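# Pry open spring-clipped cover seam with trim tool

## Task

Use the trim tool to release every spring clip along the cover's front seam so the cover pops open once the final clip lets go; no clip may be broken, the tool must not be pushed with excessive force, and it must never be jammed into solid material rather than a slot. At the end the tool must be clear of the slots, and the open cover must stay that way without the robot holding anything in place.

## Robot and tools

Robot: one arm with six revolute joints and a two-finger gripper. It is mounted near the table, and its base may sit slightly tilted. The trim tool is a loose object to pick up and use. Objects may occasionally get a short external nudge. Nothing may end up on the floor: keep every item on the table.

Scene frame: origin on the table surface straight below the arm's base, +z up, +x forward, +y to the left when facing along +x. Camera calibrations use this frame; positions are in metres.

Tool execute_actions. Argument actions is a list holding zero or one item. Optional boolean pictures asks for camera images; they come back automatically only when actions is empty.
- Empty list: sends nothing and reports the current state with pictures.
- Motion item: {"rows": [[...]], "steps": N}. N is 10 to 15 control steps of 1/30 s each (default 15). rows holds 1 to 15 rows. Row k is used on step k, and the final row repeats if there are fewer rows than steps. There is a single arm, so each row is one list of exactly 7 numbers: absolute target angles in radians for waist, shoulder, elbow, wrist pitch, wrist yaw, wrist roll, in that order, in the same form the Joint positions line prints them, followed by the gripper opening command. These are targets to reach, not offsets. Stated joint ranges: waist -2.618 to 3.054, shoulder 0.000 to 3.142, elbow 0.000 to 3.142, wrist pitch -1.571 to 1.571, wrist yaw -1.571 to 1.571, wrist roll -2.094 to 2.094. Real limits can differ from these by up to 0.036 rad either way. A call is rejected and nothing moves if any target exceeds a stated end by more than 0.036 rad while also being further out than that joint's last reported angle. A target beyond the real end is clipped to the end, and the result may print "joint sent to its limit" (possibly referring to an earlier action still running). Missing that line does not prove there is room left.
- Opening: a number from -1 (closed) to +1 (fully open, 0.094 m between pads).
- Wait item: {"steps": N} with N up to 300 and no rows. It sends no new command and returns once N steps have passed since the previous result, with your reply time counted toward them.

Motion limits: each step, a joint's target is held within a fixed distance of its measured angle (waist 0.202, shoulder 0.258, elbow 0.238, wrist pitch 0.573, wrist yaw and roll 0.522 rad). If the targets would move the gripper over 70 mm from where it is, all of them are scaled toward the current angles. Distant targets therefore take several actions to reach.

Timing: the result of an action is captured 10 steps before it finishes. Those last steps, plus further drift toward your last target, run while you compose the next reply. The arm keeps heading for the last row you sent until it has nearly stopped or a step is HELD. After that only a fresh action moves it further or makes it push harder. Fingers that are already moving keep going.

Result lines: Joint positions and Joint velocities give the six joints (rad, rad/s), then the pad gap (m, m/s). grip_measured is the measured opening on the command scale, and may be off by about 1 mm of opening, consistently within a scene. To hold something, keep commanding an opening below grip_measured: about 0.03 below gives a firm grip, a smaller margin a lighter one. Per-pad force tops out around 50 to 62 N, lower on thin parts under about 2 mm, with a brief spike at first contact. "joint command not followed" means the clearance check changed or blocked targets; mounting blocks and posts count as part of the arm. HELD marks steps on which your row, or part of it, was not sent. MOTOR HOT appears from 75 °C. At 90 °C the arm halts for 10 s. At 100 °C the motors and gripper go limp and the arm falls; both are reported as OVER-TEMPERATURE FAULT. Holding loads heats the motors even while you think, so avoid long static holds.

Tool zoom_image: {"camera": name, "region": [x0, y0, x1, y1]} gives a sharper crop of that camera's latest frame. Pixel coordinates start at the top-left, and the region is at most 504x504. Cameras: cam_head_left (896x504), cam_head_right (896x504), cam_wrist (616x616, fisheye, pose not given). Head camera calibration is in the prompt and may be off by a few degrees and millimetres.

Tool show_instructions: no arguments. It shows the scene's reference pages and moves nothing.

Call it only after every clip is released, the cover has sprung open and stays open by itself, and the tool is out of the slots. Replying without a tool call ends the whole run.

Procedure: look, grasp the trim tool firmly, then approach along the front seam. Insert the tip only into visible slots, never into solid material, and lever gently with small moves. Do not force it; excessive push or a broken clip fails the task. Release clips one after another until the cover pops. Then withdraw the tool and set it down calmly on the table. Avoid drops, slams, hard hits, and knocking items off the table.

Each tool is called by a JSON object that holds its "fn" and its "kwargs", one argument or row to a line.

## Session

{"fn": "show_instructions", "kwargs": {

}}

{"fn": "execute_actions", "kwargs": {
  "actions": []
}}

Reference images for this scene: manual page 1, manual page 2, manual page 3, manual page 4.

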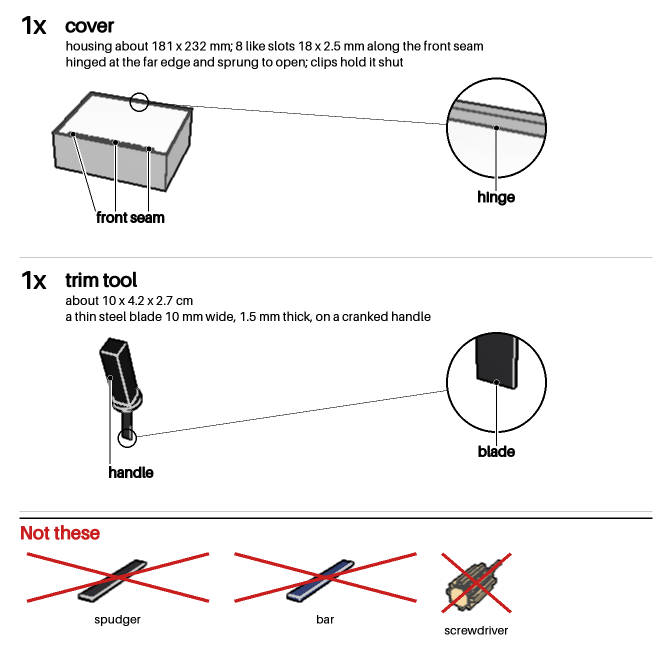

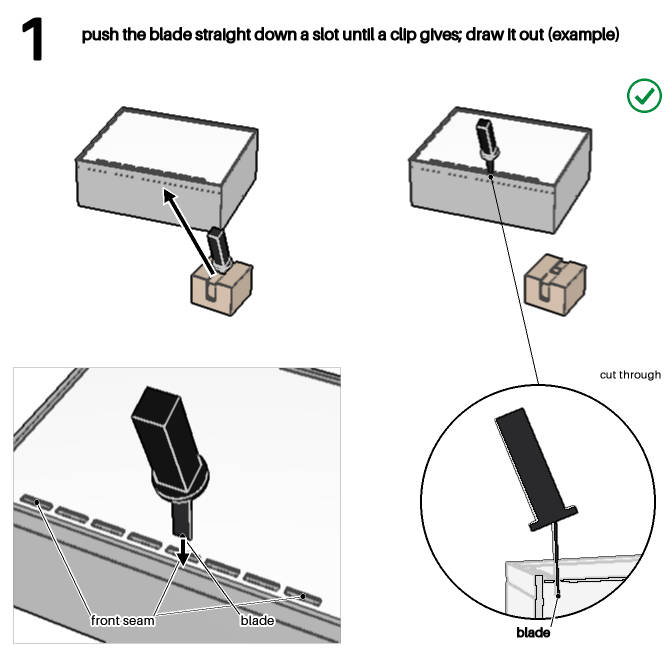

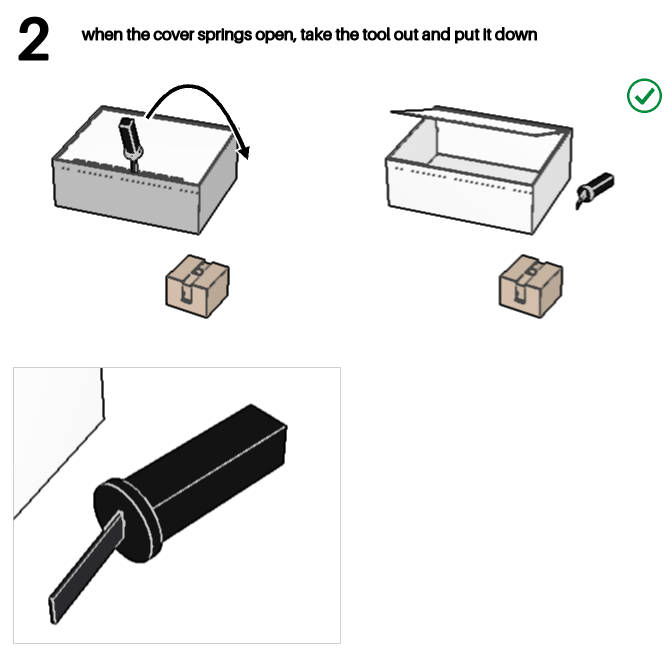

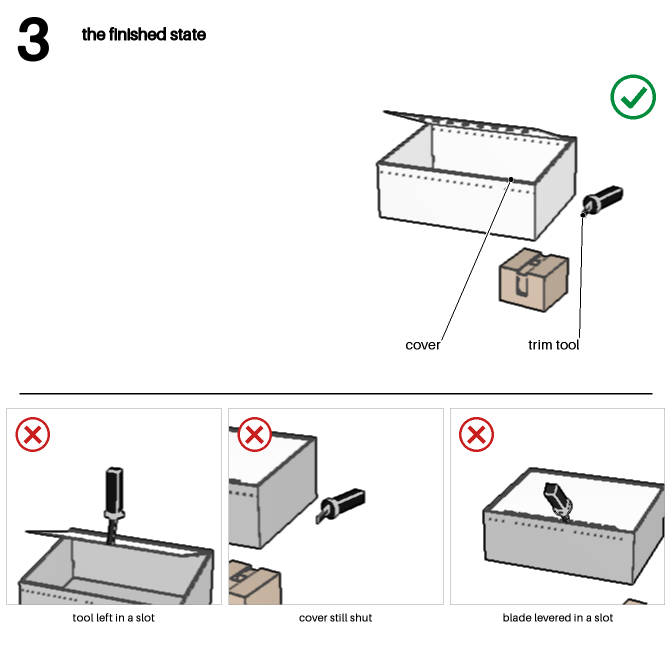

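Scene clock: 0.00 s of 5100.00 s.
grip_measured=+1.000
Joint positions: [-1.585  0.596  0.191  0.649 -0.021  0.175  0.094]
Joint velocities: [ 0.007 -0.007  0.002 -0.081  0.037  0.007  0.   ]
Motor temperatures (°C, as the motors report them): [25 28 26 26 27 24]

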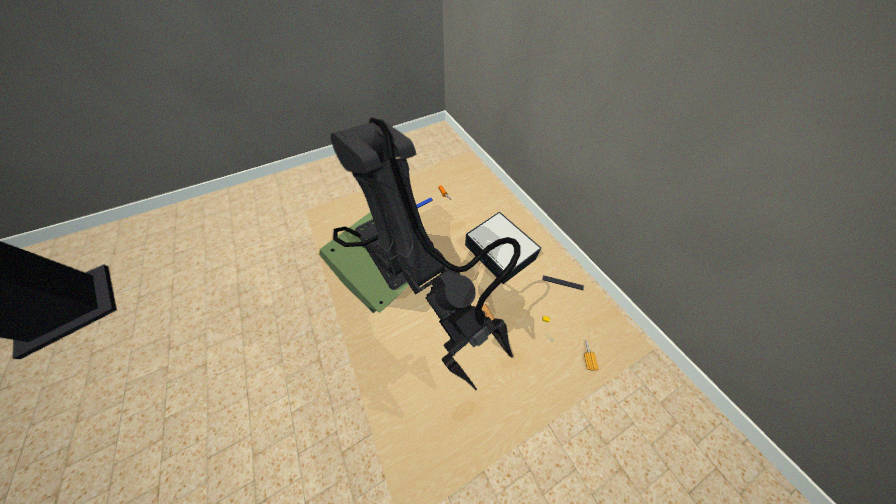

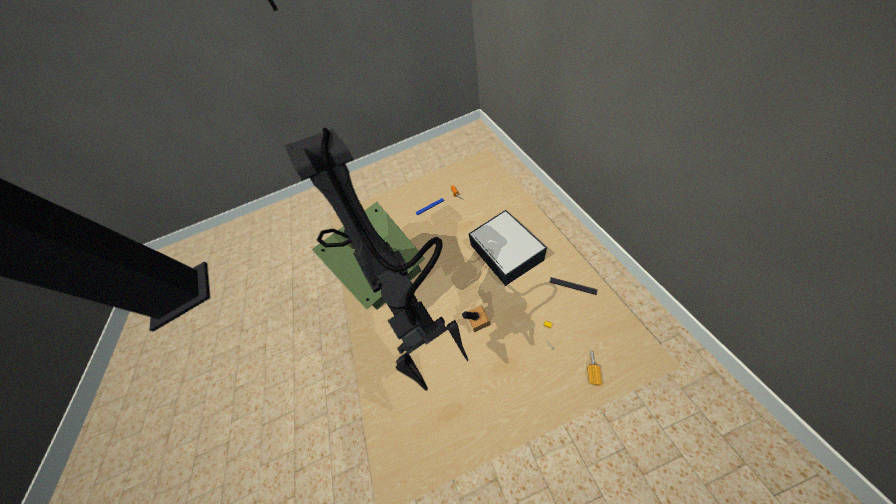

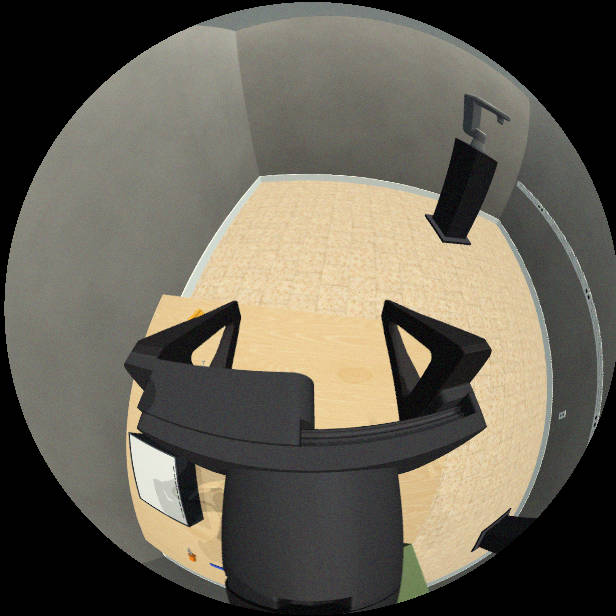

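{"fn": "zoom_image", "kwargs": {
  "camera": "cam_head_right",
  "region": [400, 190, 620, 350]
}}

{"fn": "zoom_image", "kwargs": {
  "camera": "cam_head_left",
  "region": [400, 190, 620, 350]
}}

Region (400, 190, 620, 350) of cam_head_right's 896x504 image, scaled by 2.291, with more detail than that image has; it fills the top 367 rows of this view, and the rest is white.

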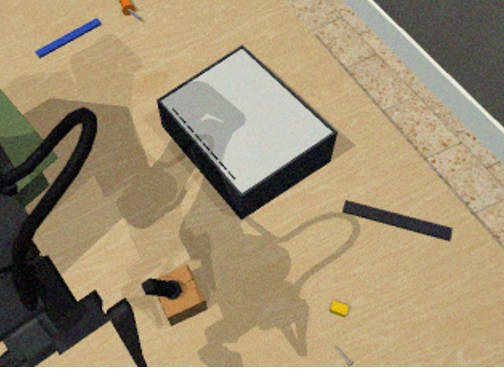

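Region (400, 190, 620, 350) of cam_head_left's 896x504 image, scaled by 2.291, with more detail than that image has; it fills the top 367 rows of this view, and the rest is white.

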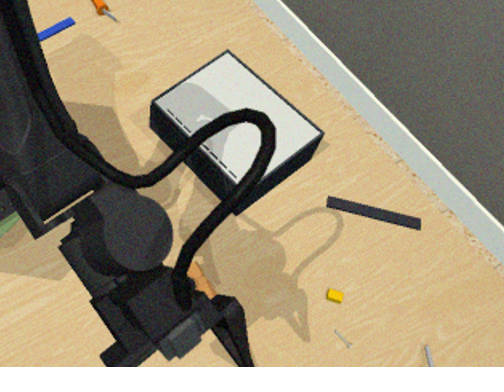

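{"fn": "zoom_image", "kwargs": {
  "camera": "cam_head_left",
  "region": [300, 100, 560, 420]
}}

{"fn": "zoom_image", "kwargs": {
  "camera": "cam_head_right",
  "region": [260, 100, 520, 420]
}}

Region (300, 100, 560, 420) of cam_head_left's 896x504 image, scaled by 1.575, with more detail than that image has; it fills the left 410 columns of this view, and the rest is white.

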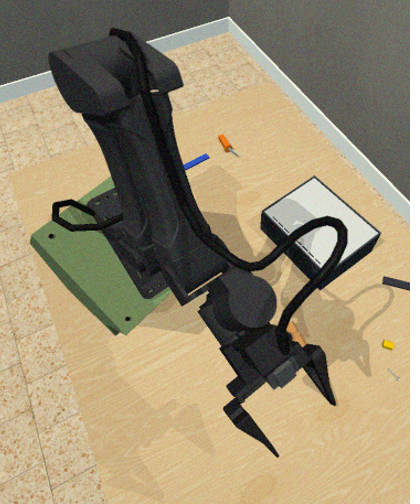

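Region (260, 100, 520, 420) of cam_head_right's 896x504 image, scaled by 1.575, with more detail than that image has; it fills the left 410 columns of this view, and the rest is white.

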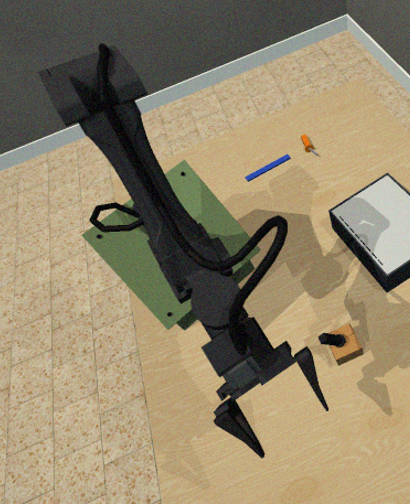

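{"fn": "execute_actions", "kwargs": {
  "actions": [
    {"rows":[[-1.575,0.605,0.195,0.64,-0.017,0.165,0.9],[-1.555,0.62,0.203,0.62,-0.009,0.145,0.8],[-1.525,0.643,0.214,0.59,0.003,0.115,0.7],[-1.49,0.67,0.227,0.555,0.018,0.08,0.6],[-1.45,0.70,0.242,0.516,0.034,0.04,0.5],[-1.41,0.73,0.257,0.477,0.05,0.0,0.4],[-1.37,0.76,0.272,0.438,0.067,-0.04,0.3],[-1.33,0.79,0.287,0.399,0.083,-0.08,0.3],[-1.29,0.82,0.302,0.36,0.1,-0.12,0.3],[-1.25,0.85,0.317,0.321,0.116,-0.16,0.3],[-1.21,0.88,0.332,0.282,0.132,-0.2,0.3],[-1.17,0.91,0.347,0.243,0.149,-0.24,0.3],[-1.13,0.94,0.362,0.204,0.165,-0.28,0.3],[-1.09,0.97,0.377,0.165,0.181,-0.32,0.3],[-1.05,1.0,0.392,0.126,0.198,-0.36,0.3]],"steps":15}
  ]
}}

{"fn": "execute_actions", "kwargs": {
  "actions": [
    {"rows":[[-1.01,1.03,0.407,0.087,0.214,-0.4,0.3],[-0.97,1.06,0.422,0.048,0.23,-0.44,0.3],[-0.93,1.09,0.437,0.009,0.247,-0.48,0.3],[-0.89,1.12,0.452,-0.03,0.263,-0.52,0.3],[-0.85,1.15,0.467,-0.069,0.279,-0.56,0.3],[-0.81,1.18,0.482,-0.108,0.296,-0.6,0.3],[-0.775,1.21,0.497,-0.145,0.312,-0.635,0.3],[-0.745,1.235,0.512,-0.18,0.326,-0.67,0.3],[-0.72,1.257,0.527,-0.21,0.338,-0.70,0.3],[-0.70,1.275,0.54,-0.232,0.348,-0.72,0.3],[-0.683,1.288,0.55,-0.248,0.356,-0.737,0.3],[-0.67,1.297,0.558,-0.258,0.361,-0.747,0.3],[-0.66,1.303,0.563,-0.264,0.364,-0.752,0.3],[-0.655,1.306,0.566,-0.267,0.366,-0.753,0.3]],"steps":15}
  ]
}}

{"fn": "execute_actions", "kwargs": {
  "actions": [
    {"steps":25}
  ],
  "pictures": true
}}

Scene clock: 13.43 s of 5100.00 s.
grip_measured=+0.547
Joint positions: [-1.518  0.637  0.201  0.627 -0.001  0.131  0.073]
Joint velocities: [ 0.94   0.701  0.247 -0.505  0.227 -0.535 -0.093]
Motor temperatures (°C, as the motors report them): [25 28 27 29 27 24]
Steps of this call (steps 1 to 90: nothing new was sent; then 10.27 s passed at rest; steps 91 to 95: the first 5 steps of this action). Readings (joint positions):
91: [-1.585 0.596 0.191 0.649 -0.021 0.175]
92: [-1.581 0.597 0.191 0.649 -0.019 0.172]
94: [-1.548 0.616 0.194 0.642 -0.009 0.150]
95: the state above

Scene clock: 13.93 s of 5100.00 s.
grip_measured=+0.302
Joint positions: [-0.925  1.088  0.419  0.118  0.205 -0.388  0.061]
Joint velocities: [ 1.126  0.862  0.447 -1.121  0.403 -1.179  0.   ]
Motor temperatures (°C, as the motors report them): [25 28 27 29 27 24]
Steps of this call (steps 1 to 10: the last 10 steps of your previous action; steps 11 to 15: the first 5 steps of this action). Readings (joint positions):
11: [-1.084 0.968 0.359 0.271 0.141 -0.232]
12: [-1.045 0.998 0.374 0.233 0.157 -0.270]
14: [-0.965 1.058 0.404 0.157 0.189 -0.348]
15: the state above

Scene clock: 14.77 s of 5100.00 s.
grip_measured=+0.302
Joint positions: [-0.668  1.292  0.538 -0.246  0.358 -0.742  0.061]
Joint velocities: [-0.007  0.007  0.012 -0.139 -0.051 -0.095  0.001]
Motor temperatures (°C, as the motors report them): [25 28 27 29 27 24]
Kept back: nothing.
Steps of this call (steps 1 to 10: the last 10 steps of your previous action; steps 11 to 25: the robot went on to your last target). Readings (joint positions):
1: [-0.886 1.118 0.434 0.080 0.221 -0.427]
2: [-0.847 1.148 0.449 0.041 0.237 -0.466]
4: [-0.777 1.205 0.478 -0.035 0.266 -0.541]
8: [-0.690 1.279 0.521 -0.155 0.312 -0.654]
25: the state above

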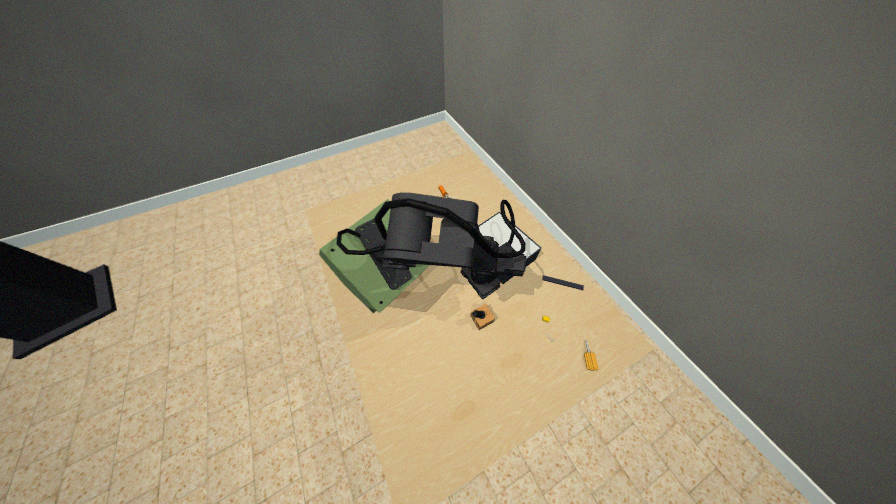

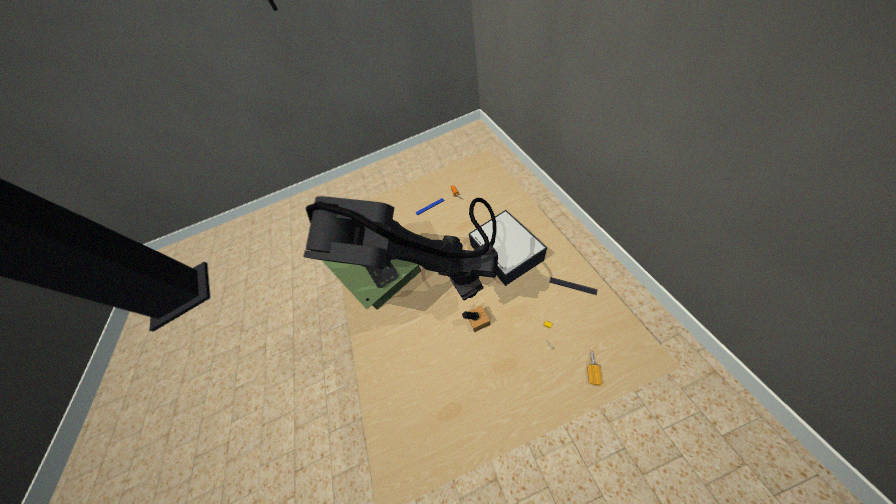

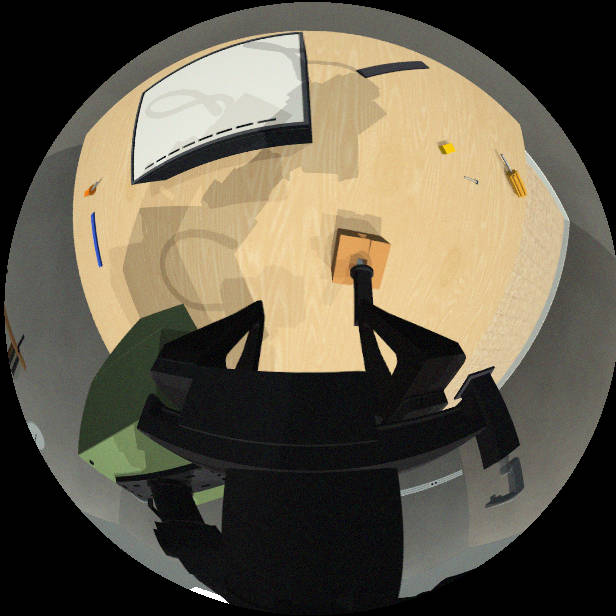

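{"fn": "execute_actions", "kwargs": {
  "actions": [
    {"rows":[[-0.685,1.31,0.57,-0.235,0.345,-0.76,0.3],[-0.705,1.318,0.574,-0.225,0.333,-0.778,0.3],[-0.73,1.328,0.579,-0.214,0.319,-0.80,0.3],[-0.76,1.34,0.585,-0.201,0.302,-0.825,0.3],[-0.79,1.352,0.591,-0.188,0.285,-0.85,0.3],[-0.82,1.364,0.597,-0.175,0.268,-0.875,0.3],[-0.85,1.376,0.603,-0.162,0.251,-0.90,0.3],[-0.88,1.388,0.609,-0.149,0.234,-0.925,0.3],[-0.91,1.40,0.615,-0.136,0.217,-0.95,0.3],[-0.94,1.412,0.621,-0.123,0.2,-0.975,0.3],[-0.97,1.424,0.626,-0.11,0.183,-1.0,0.3],[-0.995,1.434,0.63,-0.099,0.166,-1.022,0.3],[-1.015,1.442,0.633,-0.091,0.153,-1.038,0.3],[-1.027,1.447,0.635,-0.086,0.145,-1.049,0.3],[-1.032,1.45,0.636,-0.083,0.141,-1.054,0.3]],"steps":15}
  ]
}}

{"fn": "execute_actions", "kwargs": {
  "actions": [
    {"steps":25}
  ],
  "pictures": true
}}

Scene clock: 17.93 s of 5100.00 s.
grip_measured=+0.302
Joint positions: [-0.732  1.316  0.551 -0.235  0.333 -0.782  0.061]
Joint velocities: [-0.794  0.32   0.212  0.139 -0.256 -0.359 -0.001]
Motor temperatures (°C, as the motors report them): [25 28 27 28 27 24]
Steps of this call (steps 1 to 30: the robot went on to your last target; steps 31 to 90: nothing new was sent; steps 91 to 95: the first 5 steps of this action). Readings (joint positions):
91: [-0.669 1.292 0.538 -0.248 0.358 -0.745]
92: [-0.675 1.293 0.538 -0.247 0.355 -0.749]
94: [-0.707 1.305 0.545 -0.242 0.342 -0.768]
95: the state above

Scene clock: 18.77 s of 5100.00 s.
grip_measured=+0.302
Joint positions: [-1.028  1.434  0.61  -0.098  0.159 -1.043  0.061]
Joint velocities: [-0.007 -0.002  0.002  0.022 -0.066 -0.022 -0.   ]
Motor temperatures (°C, as the motors report them): [25 28 27 28 27 24]
Kept back: nothing.
Steps of this call (steps 1 to 10: the last 10 steps of your previous action; steps 11 to 25: the robot went on to your last target). Readings (joint positions):
1: [-0.761 1.328 0.559 -0.227 0.323 -0.798]
2: [-0.792 1.340 0.565 -0.217 0.311 -0.816]
4: [-0.854 1.365 0.579 -0.195 0.286 -0.855]
8: [-0.971 1.411 0.602 -0.147 0.230 -0.942]
25: the state above

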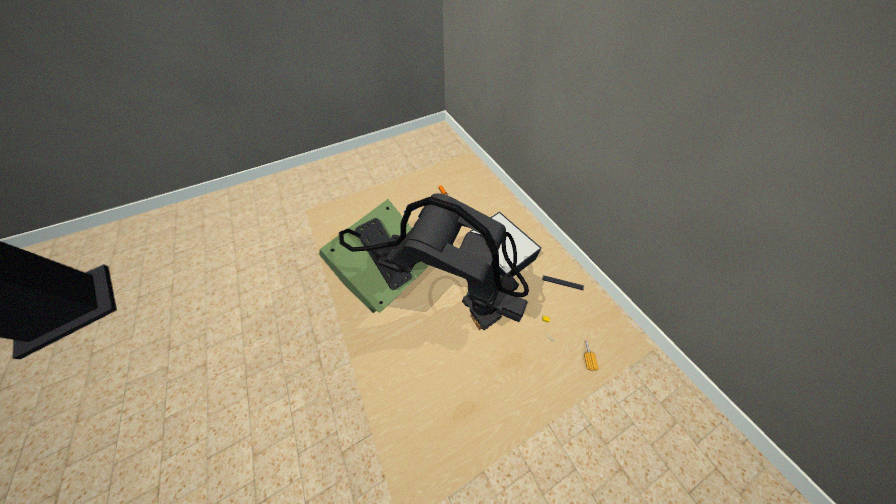

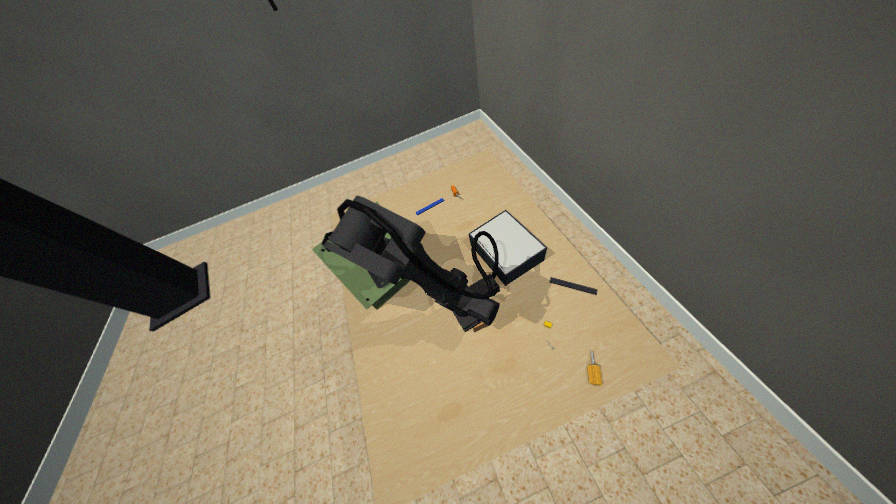

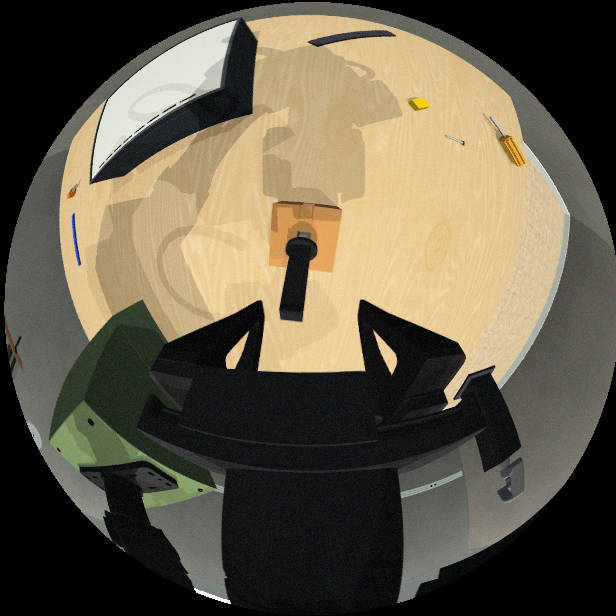

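{"fn": "execute_actions", "kwargs": {
  "actions": [
    {"rows":[[-1.02,1.452,0.638,-0.085,0.165,-1.035,0.3],[-1.015,1.462,0.641,-0.078,0.169,-1.02,0.3],[-1.01,1.473,0.644,-0.07,0.172,-1.005,0.3],[-1.005,1.484,0.647,-0.061,0.175,-0.99,0.3],[-1.0,1.495,0.65,-0.052,0.178,-0.975,0.3],[-0.995,1.506,0.652,-0.043,0.181,-0.96,0.3],[-0.99,1.517,0.654,-0.034,0.184,-0.945,0.3],[-0.986,1.528,0.656,-0.025,0.186,-0.93,0.3],[-0.982,1.538,0.657,-0.016,0.188,-0.915,0.3],[-0.978,1.547,0.658,-0.008,0.19,-0.903,0.3],[-0.975,1.554,0.659,-0.003,0.191,-0.895,0.3],[-0.973,1.558,0.659,0.0,0.192,-0.891,0.3]],"steps":13}
  ]
}}

{"fn": "execute_actions", "kwargs": {
  "actions": [
    {"steps":25}
  ],
  "pictures": true
}}

Scene clock: 21.87 s of 5100.00 s.
grip_measured=+0.302
Joint positions: [-1.028  1.439  0.61  -0.093  0.16  -1.037  0.061]
Joint velocities: [0.032 0.144 0.071 0.139 0.095 0.183 0.001]
Motor temperatures (°C, as the motors report them): [25 28 27 28 27 24]
Steps of this call (steps 1 to 30: the robot went on to your last target; steps 31 to 90: nothing new was sent; steps 91 to 93: the first 3 steps of this action). Readings (joint positions):
91: [-1.028 1.434 0.610 -0.097 0.157 -1.045]
92: [-1.028 1.435 0.610 -0.096 0.159 -1.042]
93: the state above

Scene clock: 22.70 s of 5100.00 s.
grip_measured=+0.302
Joint positions: [-0.986  1.543  0.632 -0.015  0.185 -0.901  0.061]
Joint velocities: [-0.012  0.012  0.002 -0.081 -0.007 -0.095 -0.001]
Motor temperatures (°C, as the motors report them): [25 28 27 28 27 24]
Kept back: nothing.
Steps of this call (steps 1 to 10: the last 10 steps of your previous action; steps 11 to 25: the robot went on to your last target). Readings (joint positions):
1: [-1.026 1.447 0.612 -0.091 0.162 -1.030]
2: [-1.023 1.457 0.616 -0.087 0.165 -1.021]
4: [-1.013 1.481 0.624 -0.074 0.170 -1.000]
8: [-0.994 1.524 0.631 -0.044 0.177 -0.952]
25: the state above

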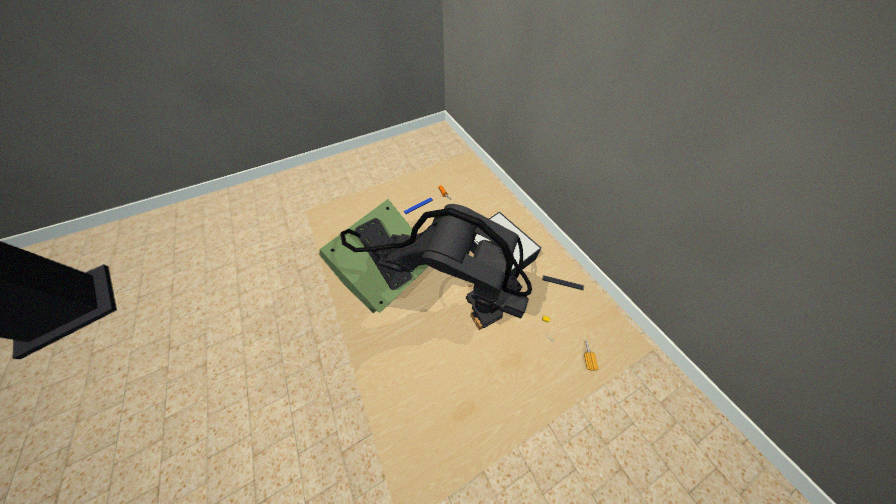

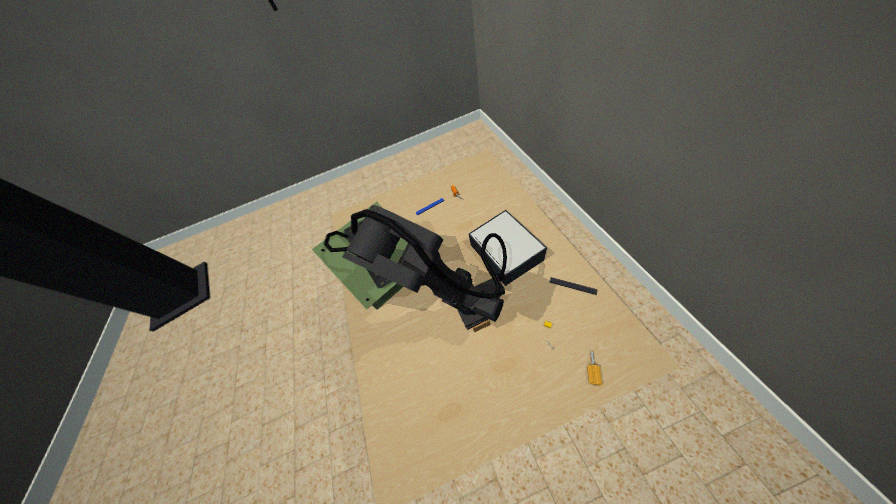

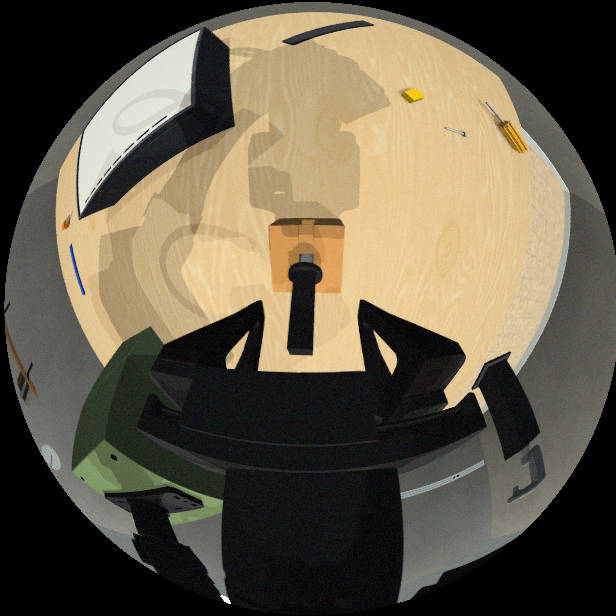

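{"fn": "execute_actions", "kwargs": {
  "actions": [
    {"rows":[[-0.968,1.562,0.661,0.003,0.195,-0.89,0.3],[-0.965,1.569,0.662,0.009,0.197,-0.89,0.3],[-0.962,1.576,0.663,0.015,0.199,-0.89,0.3],[-0.959,1.583,0.664,0.021,0.201,-0.89,0.3],[-0.956,1.590,0.665,0.027,0.202,-0.89,0.3],[-0.954,1.597,0.666,0.033,0.203,-0.89,0.3],[-0.952,1.603,0.667,0.038,0.203,-0.89,0.3],[-0.950,1.608,0.667,0.041,0.203,-0.89,0.3],[-0.949,1.611,0.668,0.042,0.203,-0.89,0.3]],"steps":11}
  ]
}}

{"fn": "execute_actions", "kwargs": {
  "actions": [
    {"steps":25}
  ],
  "pictures": true
}}

Scene clock: 24.17 s of 5100.00 s.
grip_measured=+0.302
Joint positions: [-0.986  1.543  0.632 -0.014  0.186 -0.899  0.061]
Joint velocities: [-0.012 -0.002  0.007  0.081 -0.051  0.051  0.   ]
Motor temperatures (°C, as the motors report them): [25 28 27 28 27 24]
Steps of this call (steps 1 to 30: the robot went on to your last target; steps 31 to 43: nothing new was sent; step 44: the first step of this action). Readings (joint positions):
44: the state above

Scene clock: 25.00 s of 5100.00 s.
grip_measured=+0.302
Joint positions: [-0.963  1.596  0.632  0.027  0.197 -0.898  0.061]
Joint velocities: [-0.007 -0.007  0.017 -0.11  -0.125 -0.051 -0.   ]
Motor temperatures (°C, as the motors report them): [25 28 27 28 27 24]
Kept back: nothing.
Steps of this call (steps 1 to 10: the last 10 steps of your previous action; steps 11 to 25: the robot went on to your last target). Readings (joint positions):
1: [-0.985 1.543 0.632 -0.013 0.187 -0.899]
2: [-0.983 1.545 0.632 -0.010 0.189 -0.899]
4: [-0.977 1.556 0.632 -0.000 0.192 -0.899]
8: [-0.965 1.587 0.632 0.014 0.194 -0.899]
25: the state above

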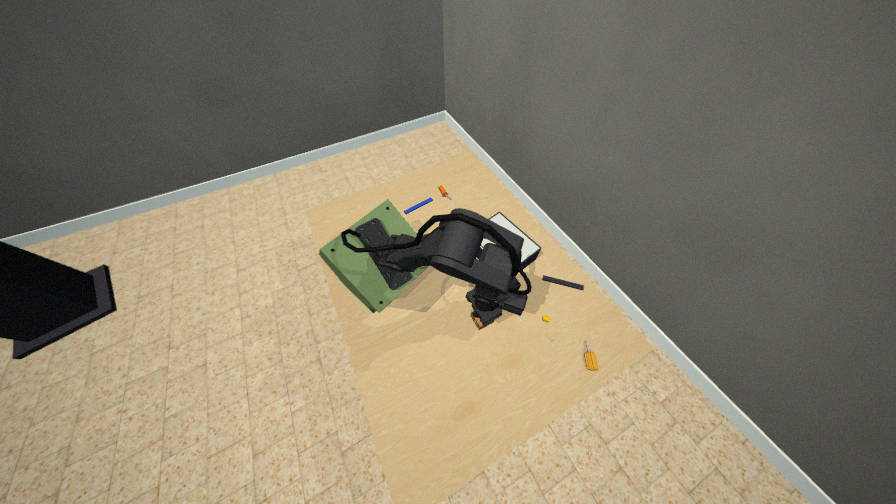

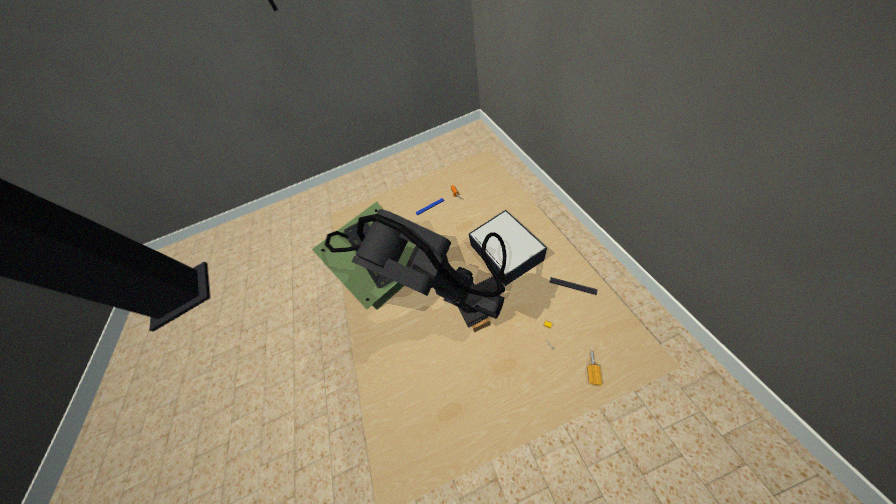

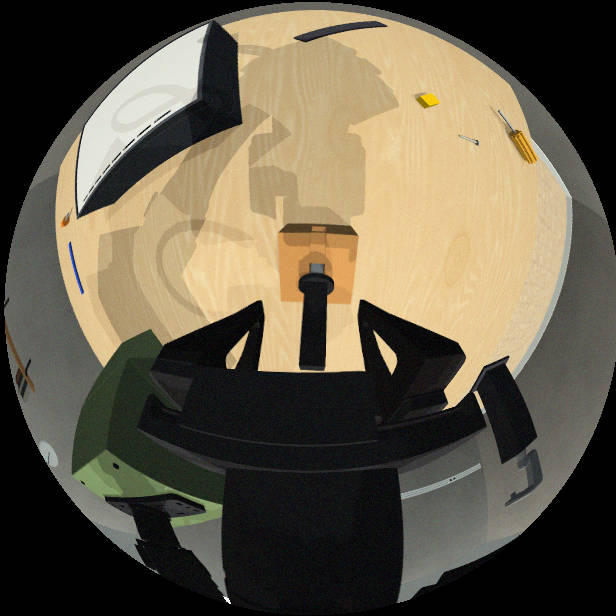

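{"fn": "execute_actions", "kwargs": {
  "actions": [
    {"rows":[[-0.972,1.612,0.61,0.045,0.19,-0.905,0.3],[-0.978,1.618,0.606,0.053,0.186,-0.91,0.3],[-0.984,1.624,0.604,0.061,0.182,-0.915,0.3],[-0.99,1.631,0.602,0.069,0.178,-0.92,0.3],[-0.996,1.638,0.6,0.077,0.174,-0.925,0.3],[-1.002,1.645,0.598,0.085,0.17,-0.93,0.3],[-1.008,1.652,0.596,0.093,0.166,-0.935,0.3],[-1.013,1.659,0.595,0.101,0.162,-0.94,0.3],[-1.017,1.665,0.594,0.109,0.159,-0.944,0.3],[-1.02,1.669,0.593,0.115,0.157,-0.947,0.3],[-1.022,1.672,0.592,0.119,0.155,-0.949,0.3]],"steps":12}
  ]
}}

{"fn": "execute_actions", "kwargs": {
  "actions": [
    {"steps":25}
  ],
  "pictures": true
}}

Scene clock: 27.83 s of 5100.00 s.
grip_measured=+0.302
Joint positions: [-0.963  1.596  0.632  0.029  0.197 -0.899  0.061]
Joint velocities: [-0.017  0.007 -0.007  0.051  0.037 -0.081  0.   ]
Motor temperatures (°C, as the motors report them): [25 28 27 28 27 24]
Steps of this call (steps 1 to 15: the robot went on to your last target; steps 16 to 83: nothing new was sent; steps 84 to 85: the first 2 steps of this action). Readings (joint positions):
84: [-0.963 1.596 0.632 0.028 0.197 -0.898]
85: the state above

Scene clock: 28.67 s of 5100.00 s.
grip_measured=+0.302
Joint positions: [-1.015  1.656  0.614  0.104  0.171 -0.939  0.061]
Joint velocities: [-0.012  0.007 -0.002 -0.022  0.022  0.007 -0.   ]
Motor temperatures (°C, as the motors report them): [25 28 27 28 27 24]
Kept back: nothing.
Steps of this call (steps 1 to 10: the last 10 steps of your previous action; steps 11 to 25: the robot went on to your last target). Readings (joint positions):
1: [-0.966 1.597 0.632 0.032 0.196 -0.900]
2: [-0.969 1.600 0.632 0.038 0.196 -0.902]
4: [-0.981 1.612 0.632 0.050 0.193 -0.908]
8: [-1.006 1.642 0.627 0.077 0.184 -0.923]
25: the state above

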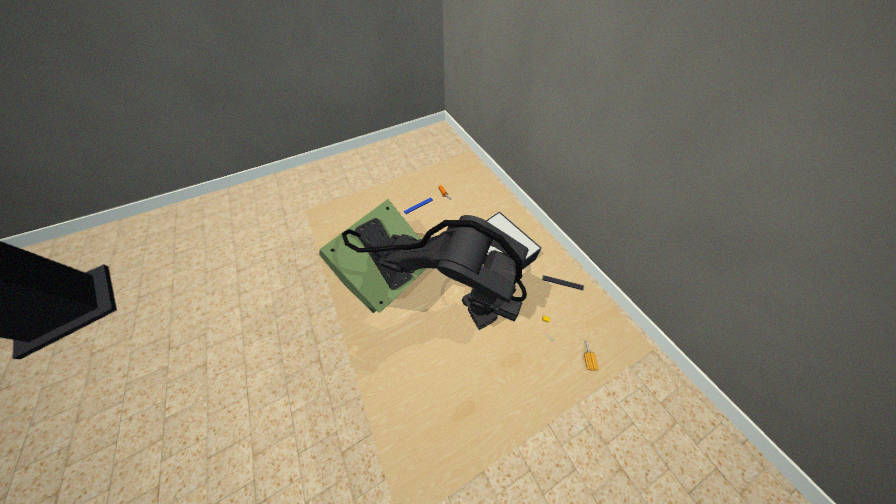

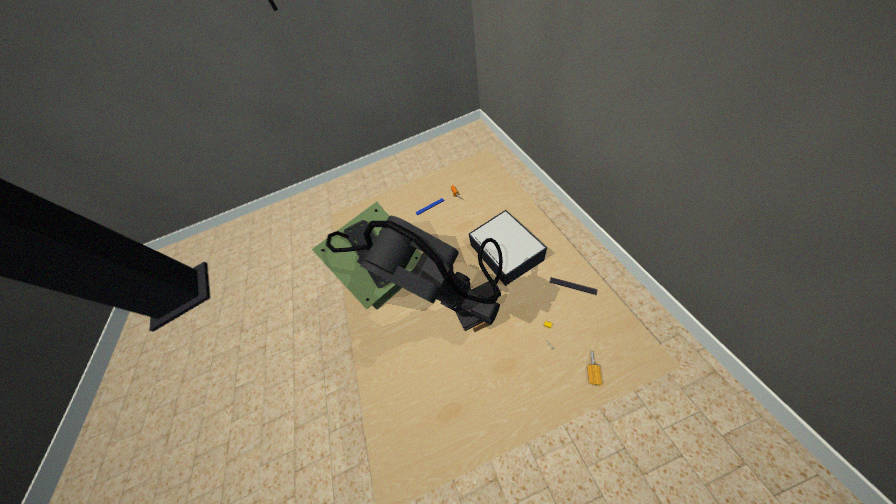

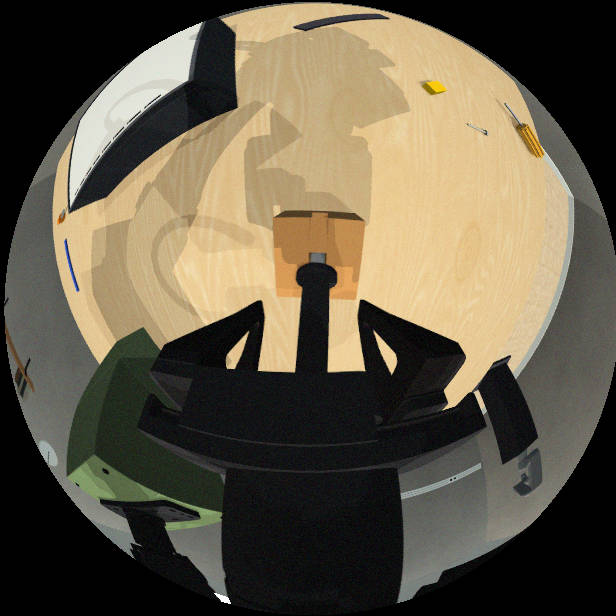

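{"fn": "execute_actions", "kwargs": {
  "actions": [
    {"rows":[[-1.022,1.672,0.592,0.119,0.175,-0.949,0.15],[-1.022,1.672,0.592,0.119,0.185,-0.949,0.0],[-1.022,1.672,0.592,0.119,0.19,-0.949,-0.15],[-1.022,1.672,0.592,0.119,0.19,-0.949,-0.3],[-1.022,1.672,0.592,0.119,0.19,-0.949,-0.4],[-1.022,1.672,0.592,0.119,0.19,-0.949,-0.5],[-1.022,1.672,0.592,0.119,0.19,-0.949,-0.55],[-1.022,1.672,0.592,0.119,0.19,-0.949,-0.6],[-1.022,1.672,0.592,0.119,0.19,-0.949,-0.64],[-1.022,1.672,0.592,0.119,0.19,-0.949,-0.67],[-1.022,1.672,0.592,0.119,0.19,-0.949,-0.69],[-1.022,1.672,0.592,0.119,0.19,-0.949,-0.705]],"steps":14}
  ]
}}

{"fn": "execute_actions", "kwargs": {
  "actions": [
    {"steps":25}
  ],
  "pictures": true
}}

Scene clock: 29.93 s of 5100.00 s.
grip_measured=-0.226
Joint positions: [-1.015  1.656  0.614  0.104  0.176 -0.94   0.036]
Joint velocities: [-0.007 -0.012 -0.012  0.022  0.051 -0.022 -0.146]
Motor temperatures (°C, as the motors report them): [25 28 27 28 27 24]
Steps of this call (steps 1 to 30: the robot went on to your last target; steps 31 to 34: nothing new was sent; steps 35 to 38: the first 4 steps of this action). Readings (joint positions):
35: [-1.015 1.656 0.614 0.104 0.171 -0.940]
36: [-1.015 1.656 0.614 0.104 0.172 -0.940]
38: the state above

Scene clock: 30.77 s of 5100.00 s.
grip_measured=-0.669
Joint positions: [-1.015  1.656  0.614  0.107  0.184 -0.94   0.016]
Joint velocities: [ 0.002  0.002  0.007 -0.022 -0.037  0.007 -0.   ]
Motor temperatures (°C, as the motors report them): [25 28 27 28 27 24]
Kept back: nothing.
Steps of this call (steps 1 to 10: the last 10 steps of your previous action; steps 11 to 15: the robot went on to your last target; steps 16 to 25: nothing new was sent). Readings (joint positions):
1: [-1.015 1.656 0.614 0.104 0.178 -0.940]
2: [-1.015 1.656 0.614 0.104 0.179 -0.940]
4: [-1.015 1.656 0.614 0.104 0.181 -0.940]
8: [-1.015 1.656 0.614 0.107 0.184 -0.940]
25: the state above
The arm was judged still, so your last target was given up. Only a new action makes it travel on or press farther. Fingers that are still opening or closing keep moving.

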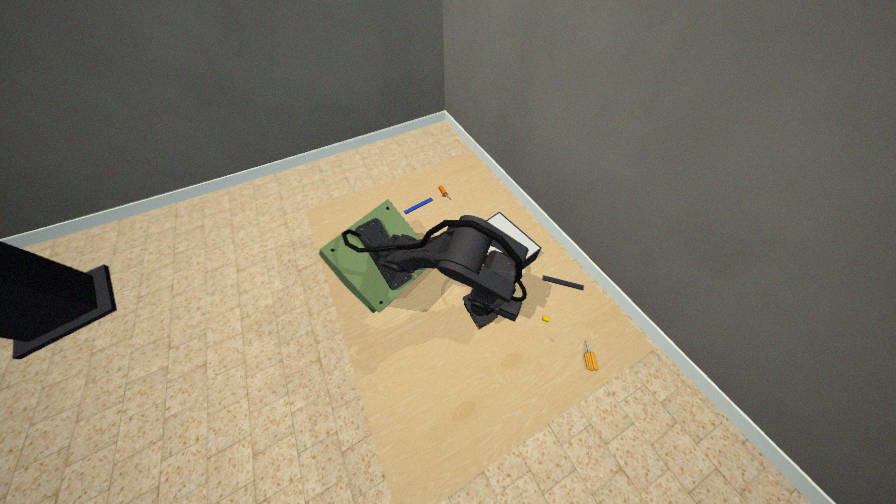

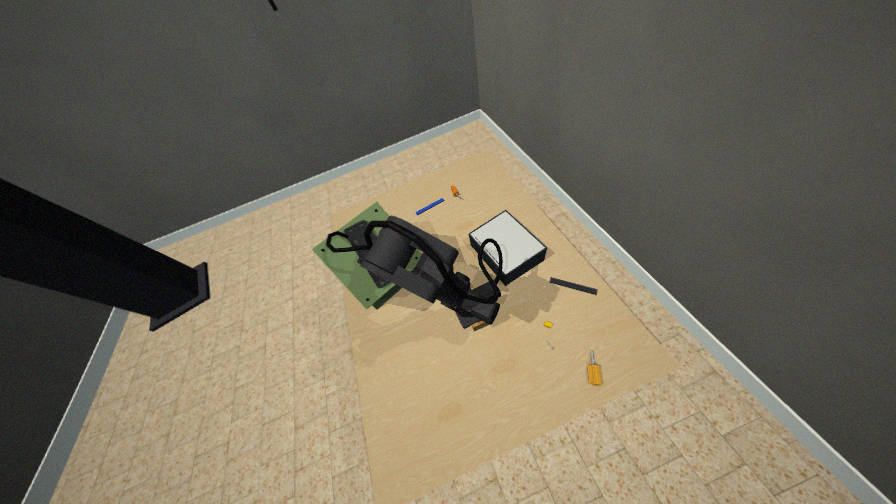

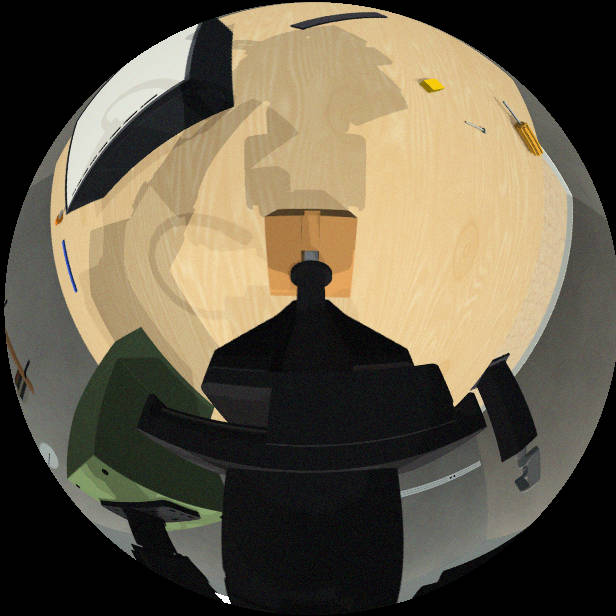

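{"fn": "execute_actions", "kwargs": {
  "actions": [
    {"rows":[[-1.005,1.635,0.59,0.085,0.195,-0.938,-0.705],[-1.002,1.622,0.588,0.072,0.197,-0.936,-0.705],[-0.999,1.605,0.586,0.056,0.199,-0.934,-0.705],[-0.996,1.585,0.583,0.038,0.201,-0.932,-0.705],[-0.992,1.562,0.58,0.016,0.204,-0.929,-0.705],[-0.988,1.537,0.577,-0.008,0.207,-0.925,-0.705],[-0.984,1.51,0.574,-0.033,0.21,-0.921,-0.705],[-0.979,1.482,0.571,-0.059,0.213,-0.916,-0.705],[-0.974,1.453,0.568,-0.085,0.216,-0.911,-0.705],[-0.968,1.423,0.566,-0.112,0.22,-0.905,-0.705],[-0.961,1.39,0.57,-0.145,0.224,-0.899,-0.705],[-0.954,1.355,0.578,-0.18,0.228,-0.893,-0.705],[-0.946,1.32,0.588,-0.22,0.232,-0.887,-0.705],[-0.938,1.285,0.6,-0.26,0.236,-0.88,-0.705],[-0.928,1.255,0.615,-0.30,0.242,-0.872,-0.705]],"steps":15}
  ]
}}

Scene clock: 35.57 s of 5100.00 s.
grip_measured=-0.669
Joint positions: [-1.012  1.62   0.61   0.077  0.188 -0.94   0.016]
Joint velocities: [ 0.061 -0.535 -0.11  -0.374  0.081 -0.022  0.001]
Motor temperatures (°C, as the motors report them): [25 29 27 27 27 24]
Steps of this call (steps 1 to 90: nothing new was sent; then 1.63 s passed at rest; steps 91 to 95: the first 5 steps of this action). Readings (joint positions):
91: [-1.015 1.656 0.614 0.107 0.185 -0.940]
92: [-1.015 1.654 0.614 0.105 0.185 -0.940]
94: [-1.014 1.637 0.614 0.088 0.186 -0.940]
95: the state above


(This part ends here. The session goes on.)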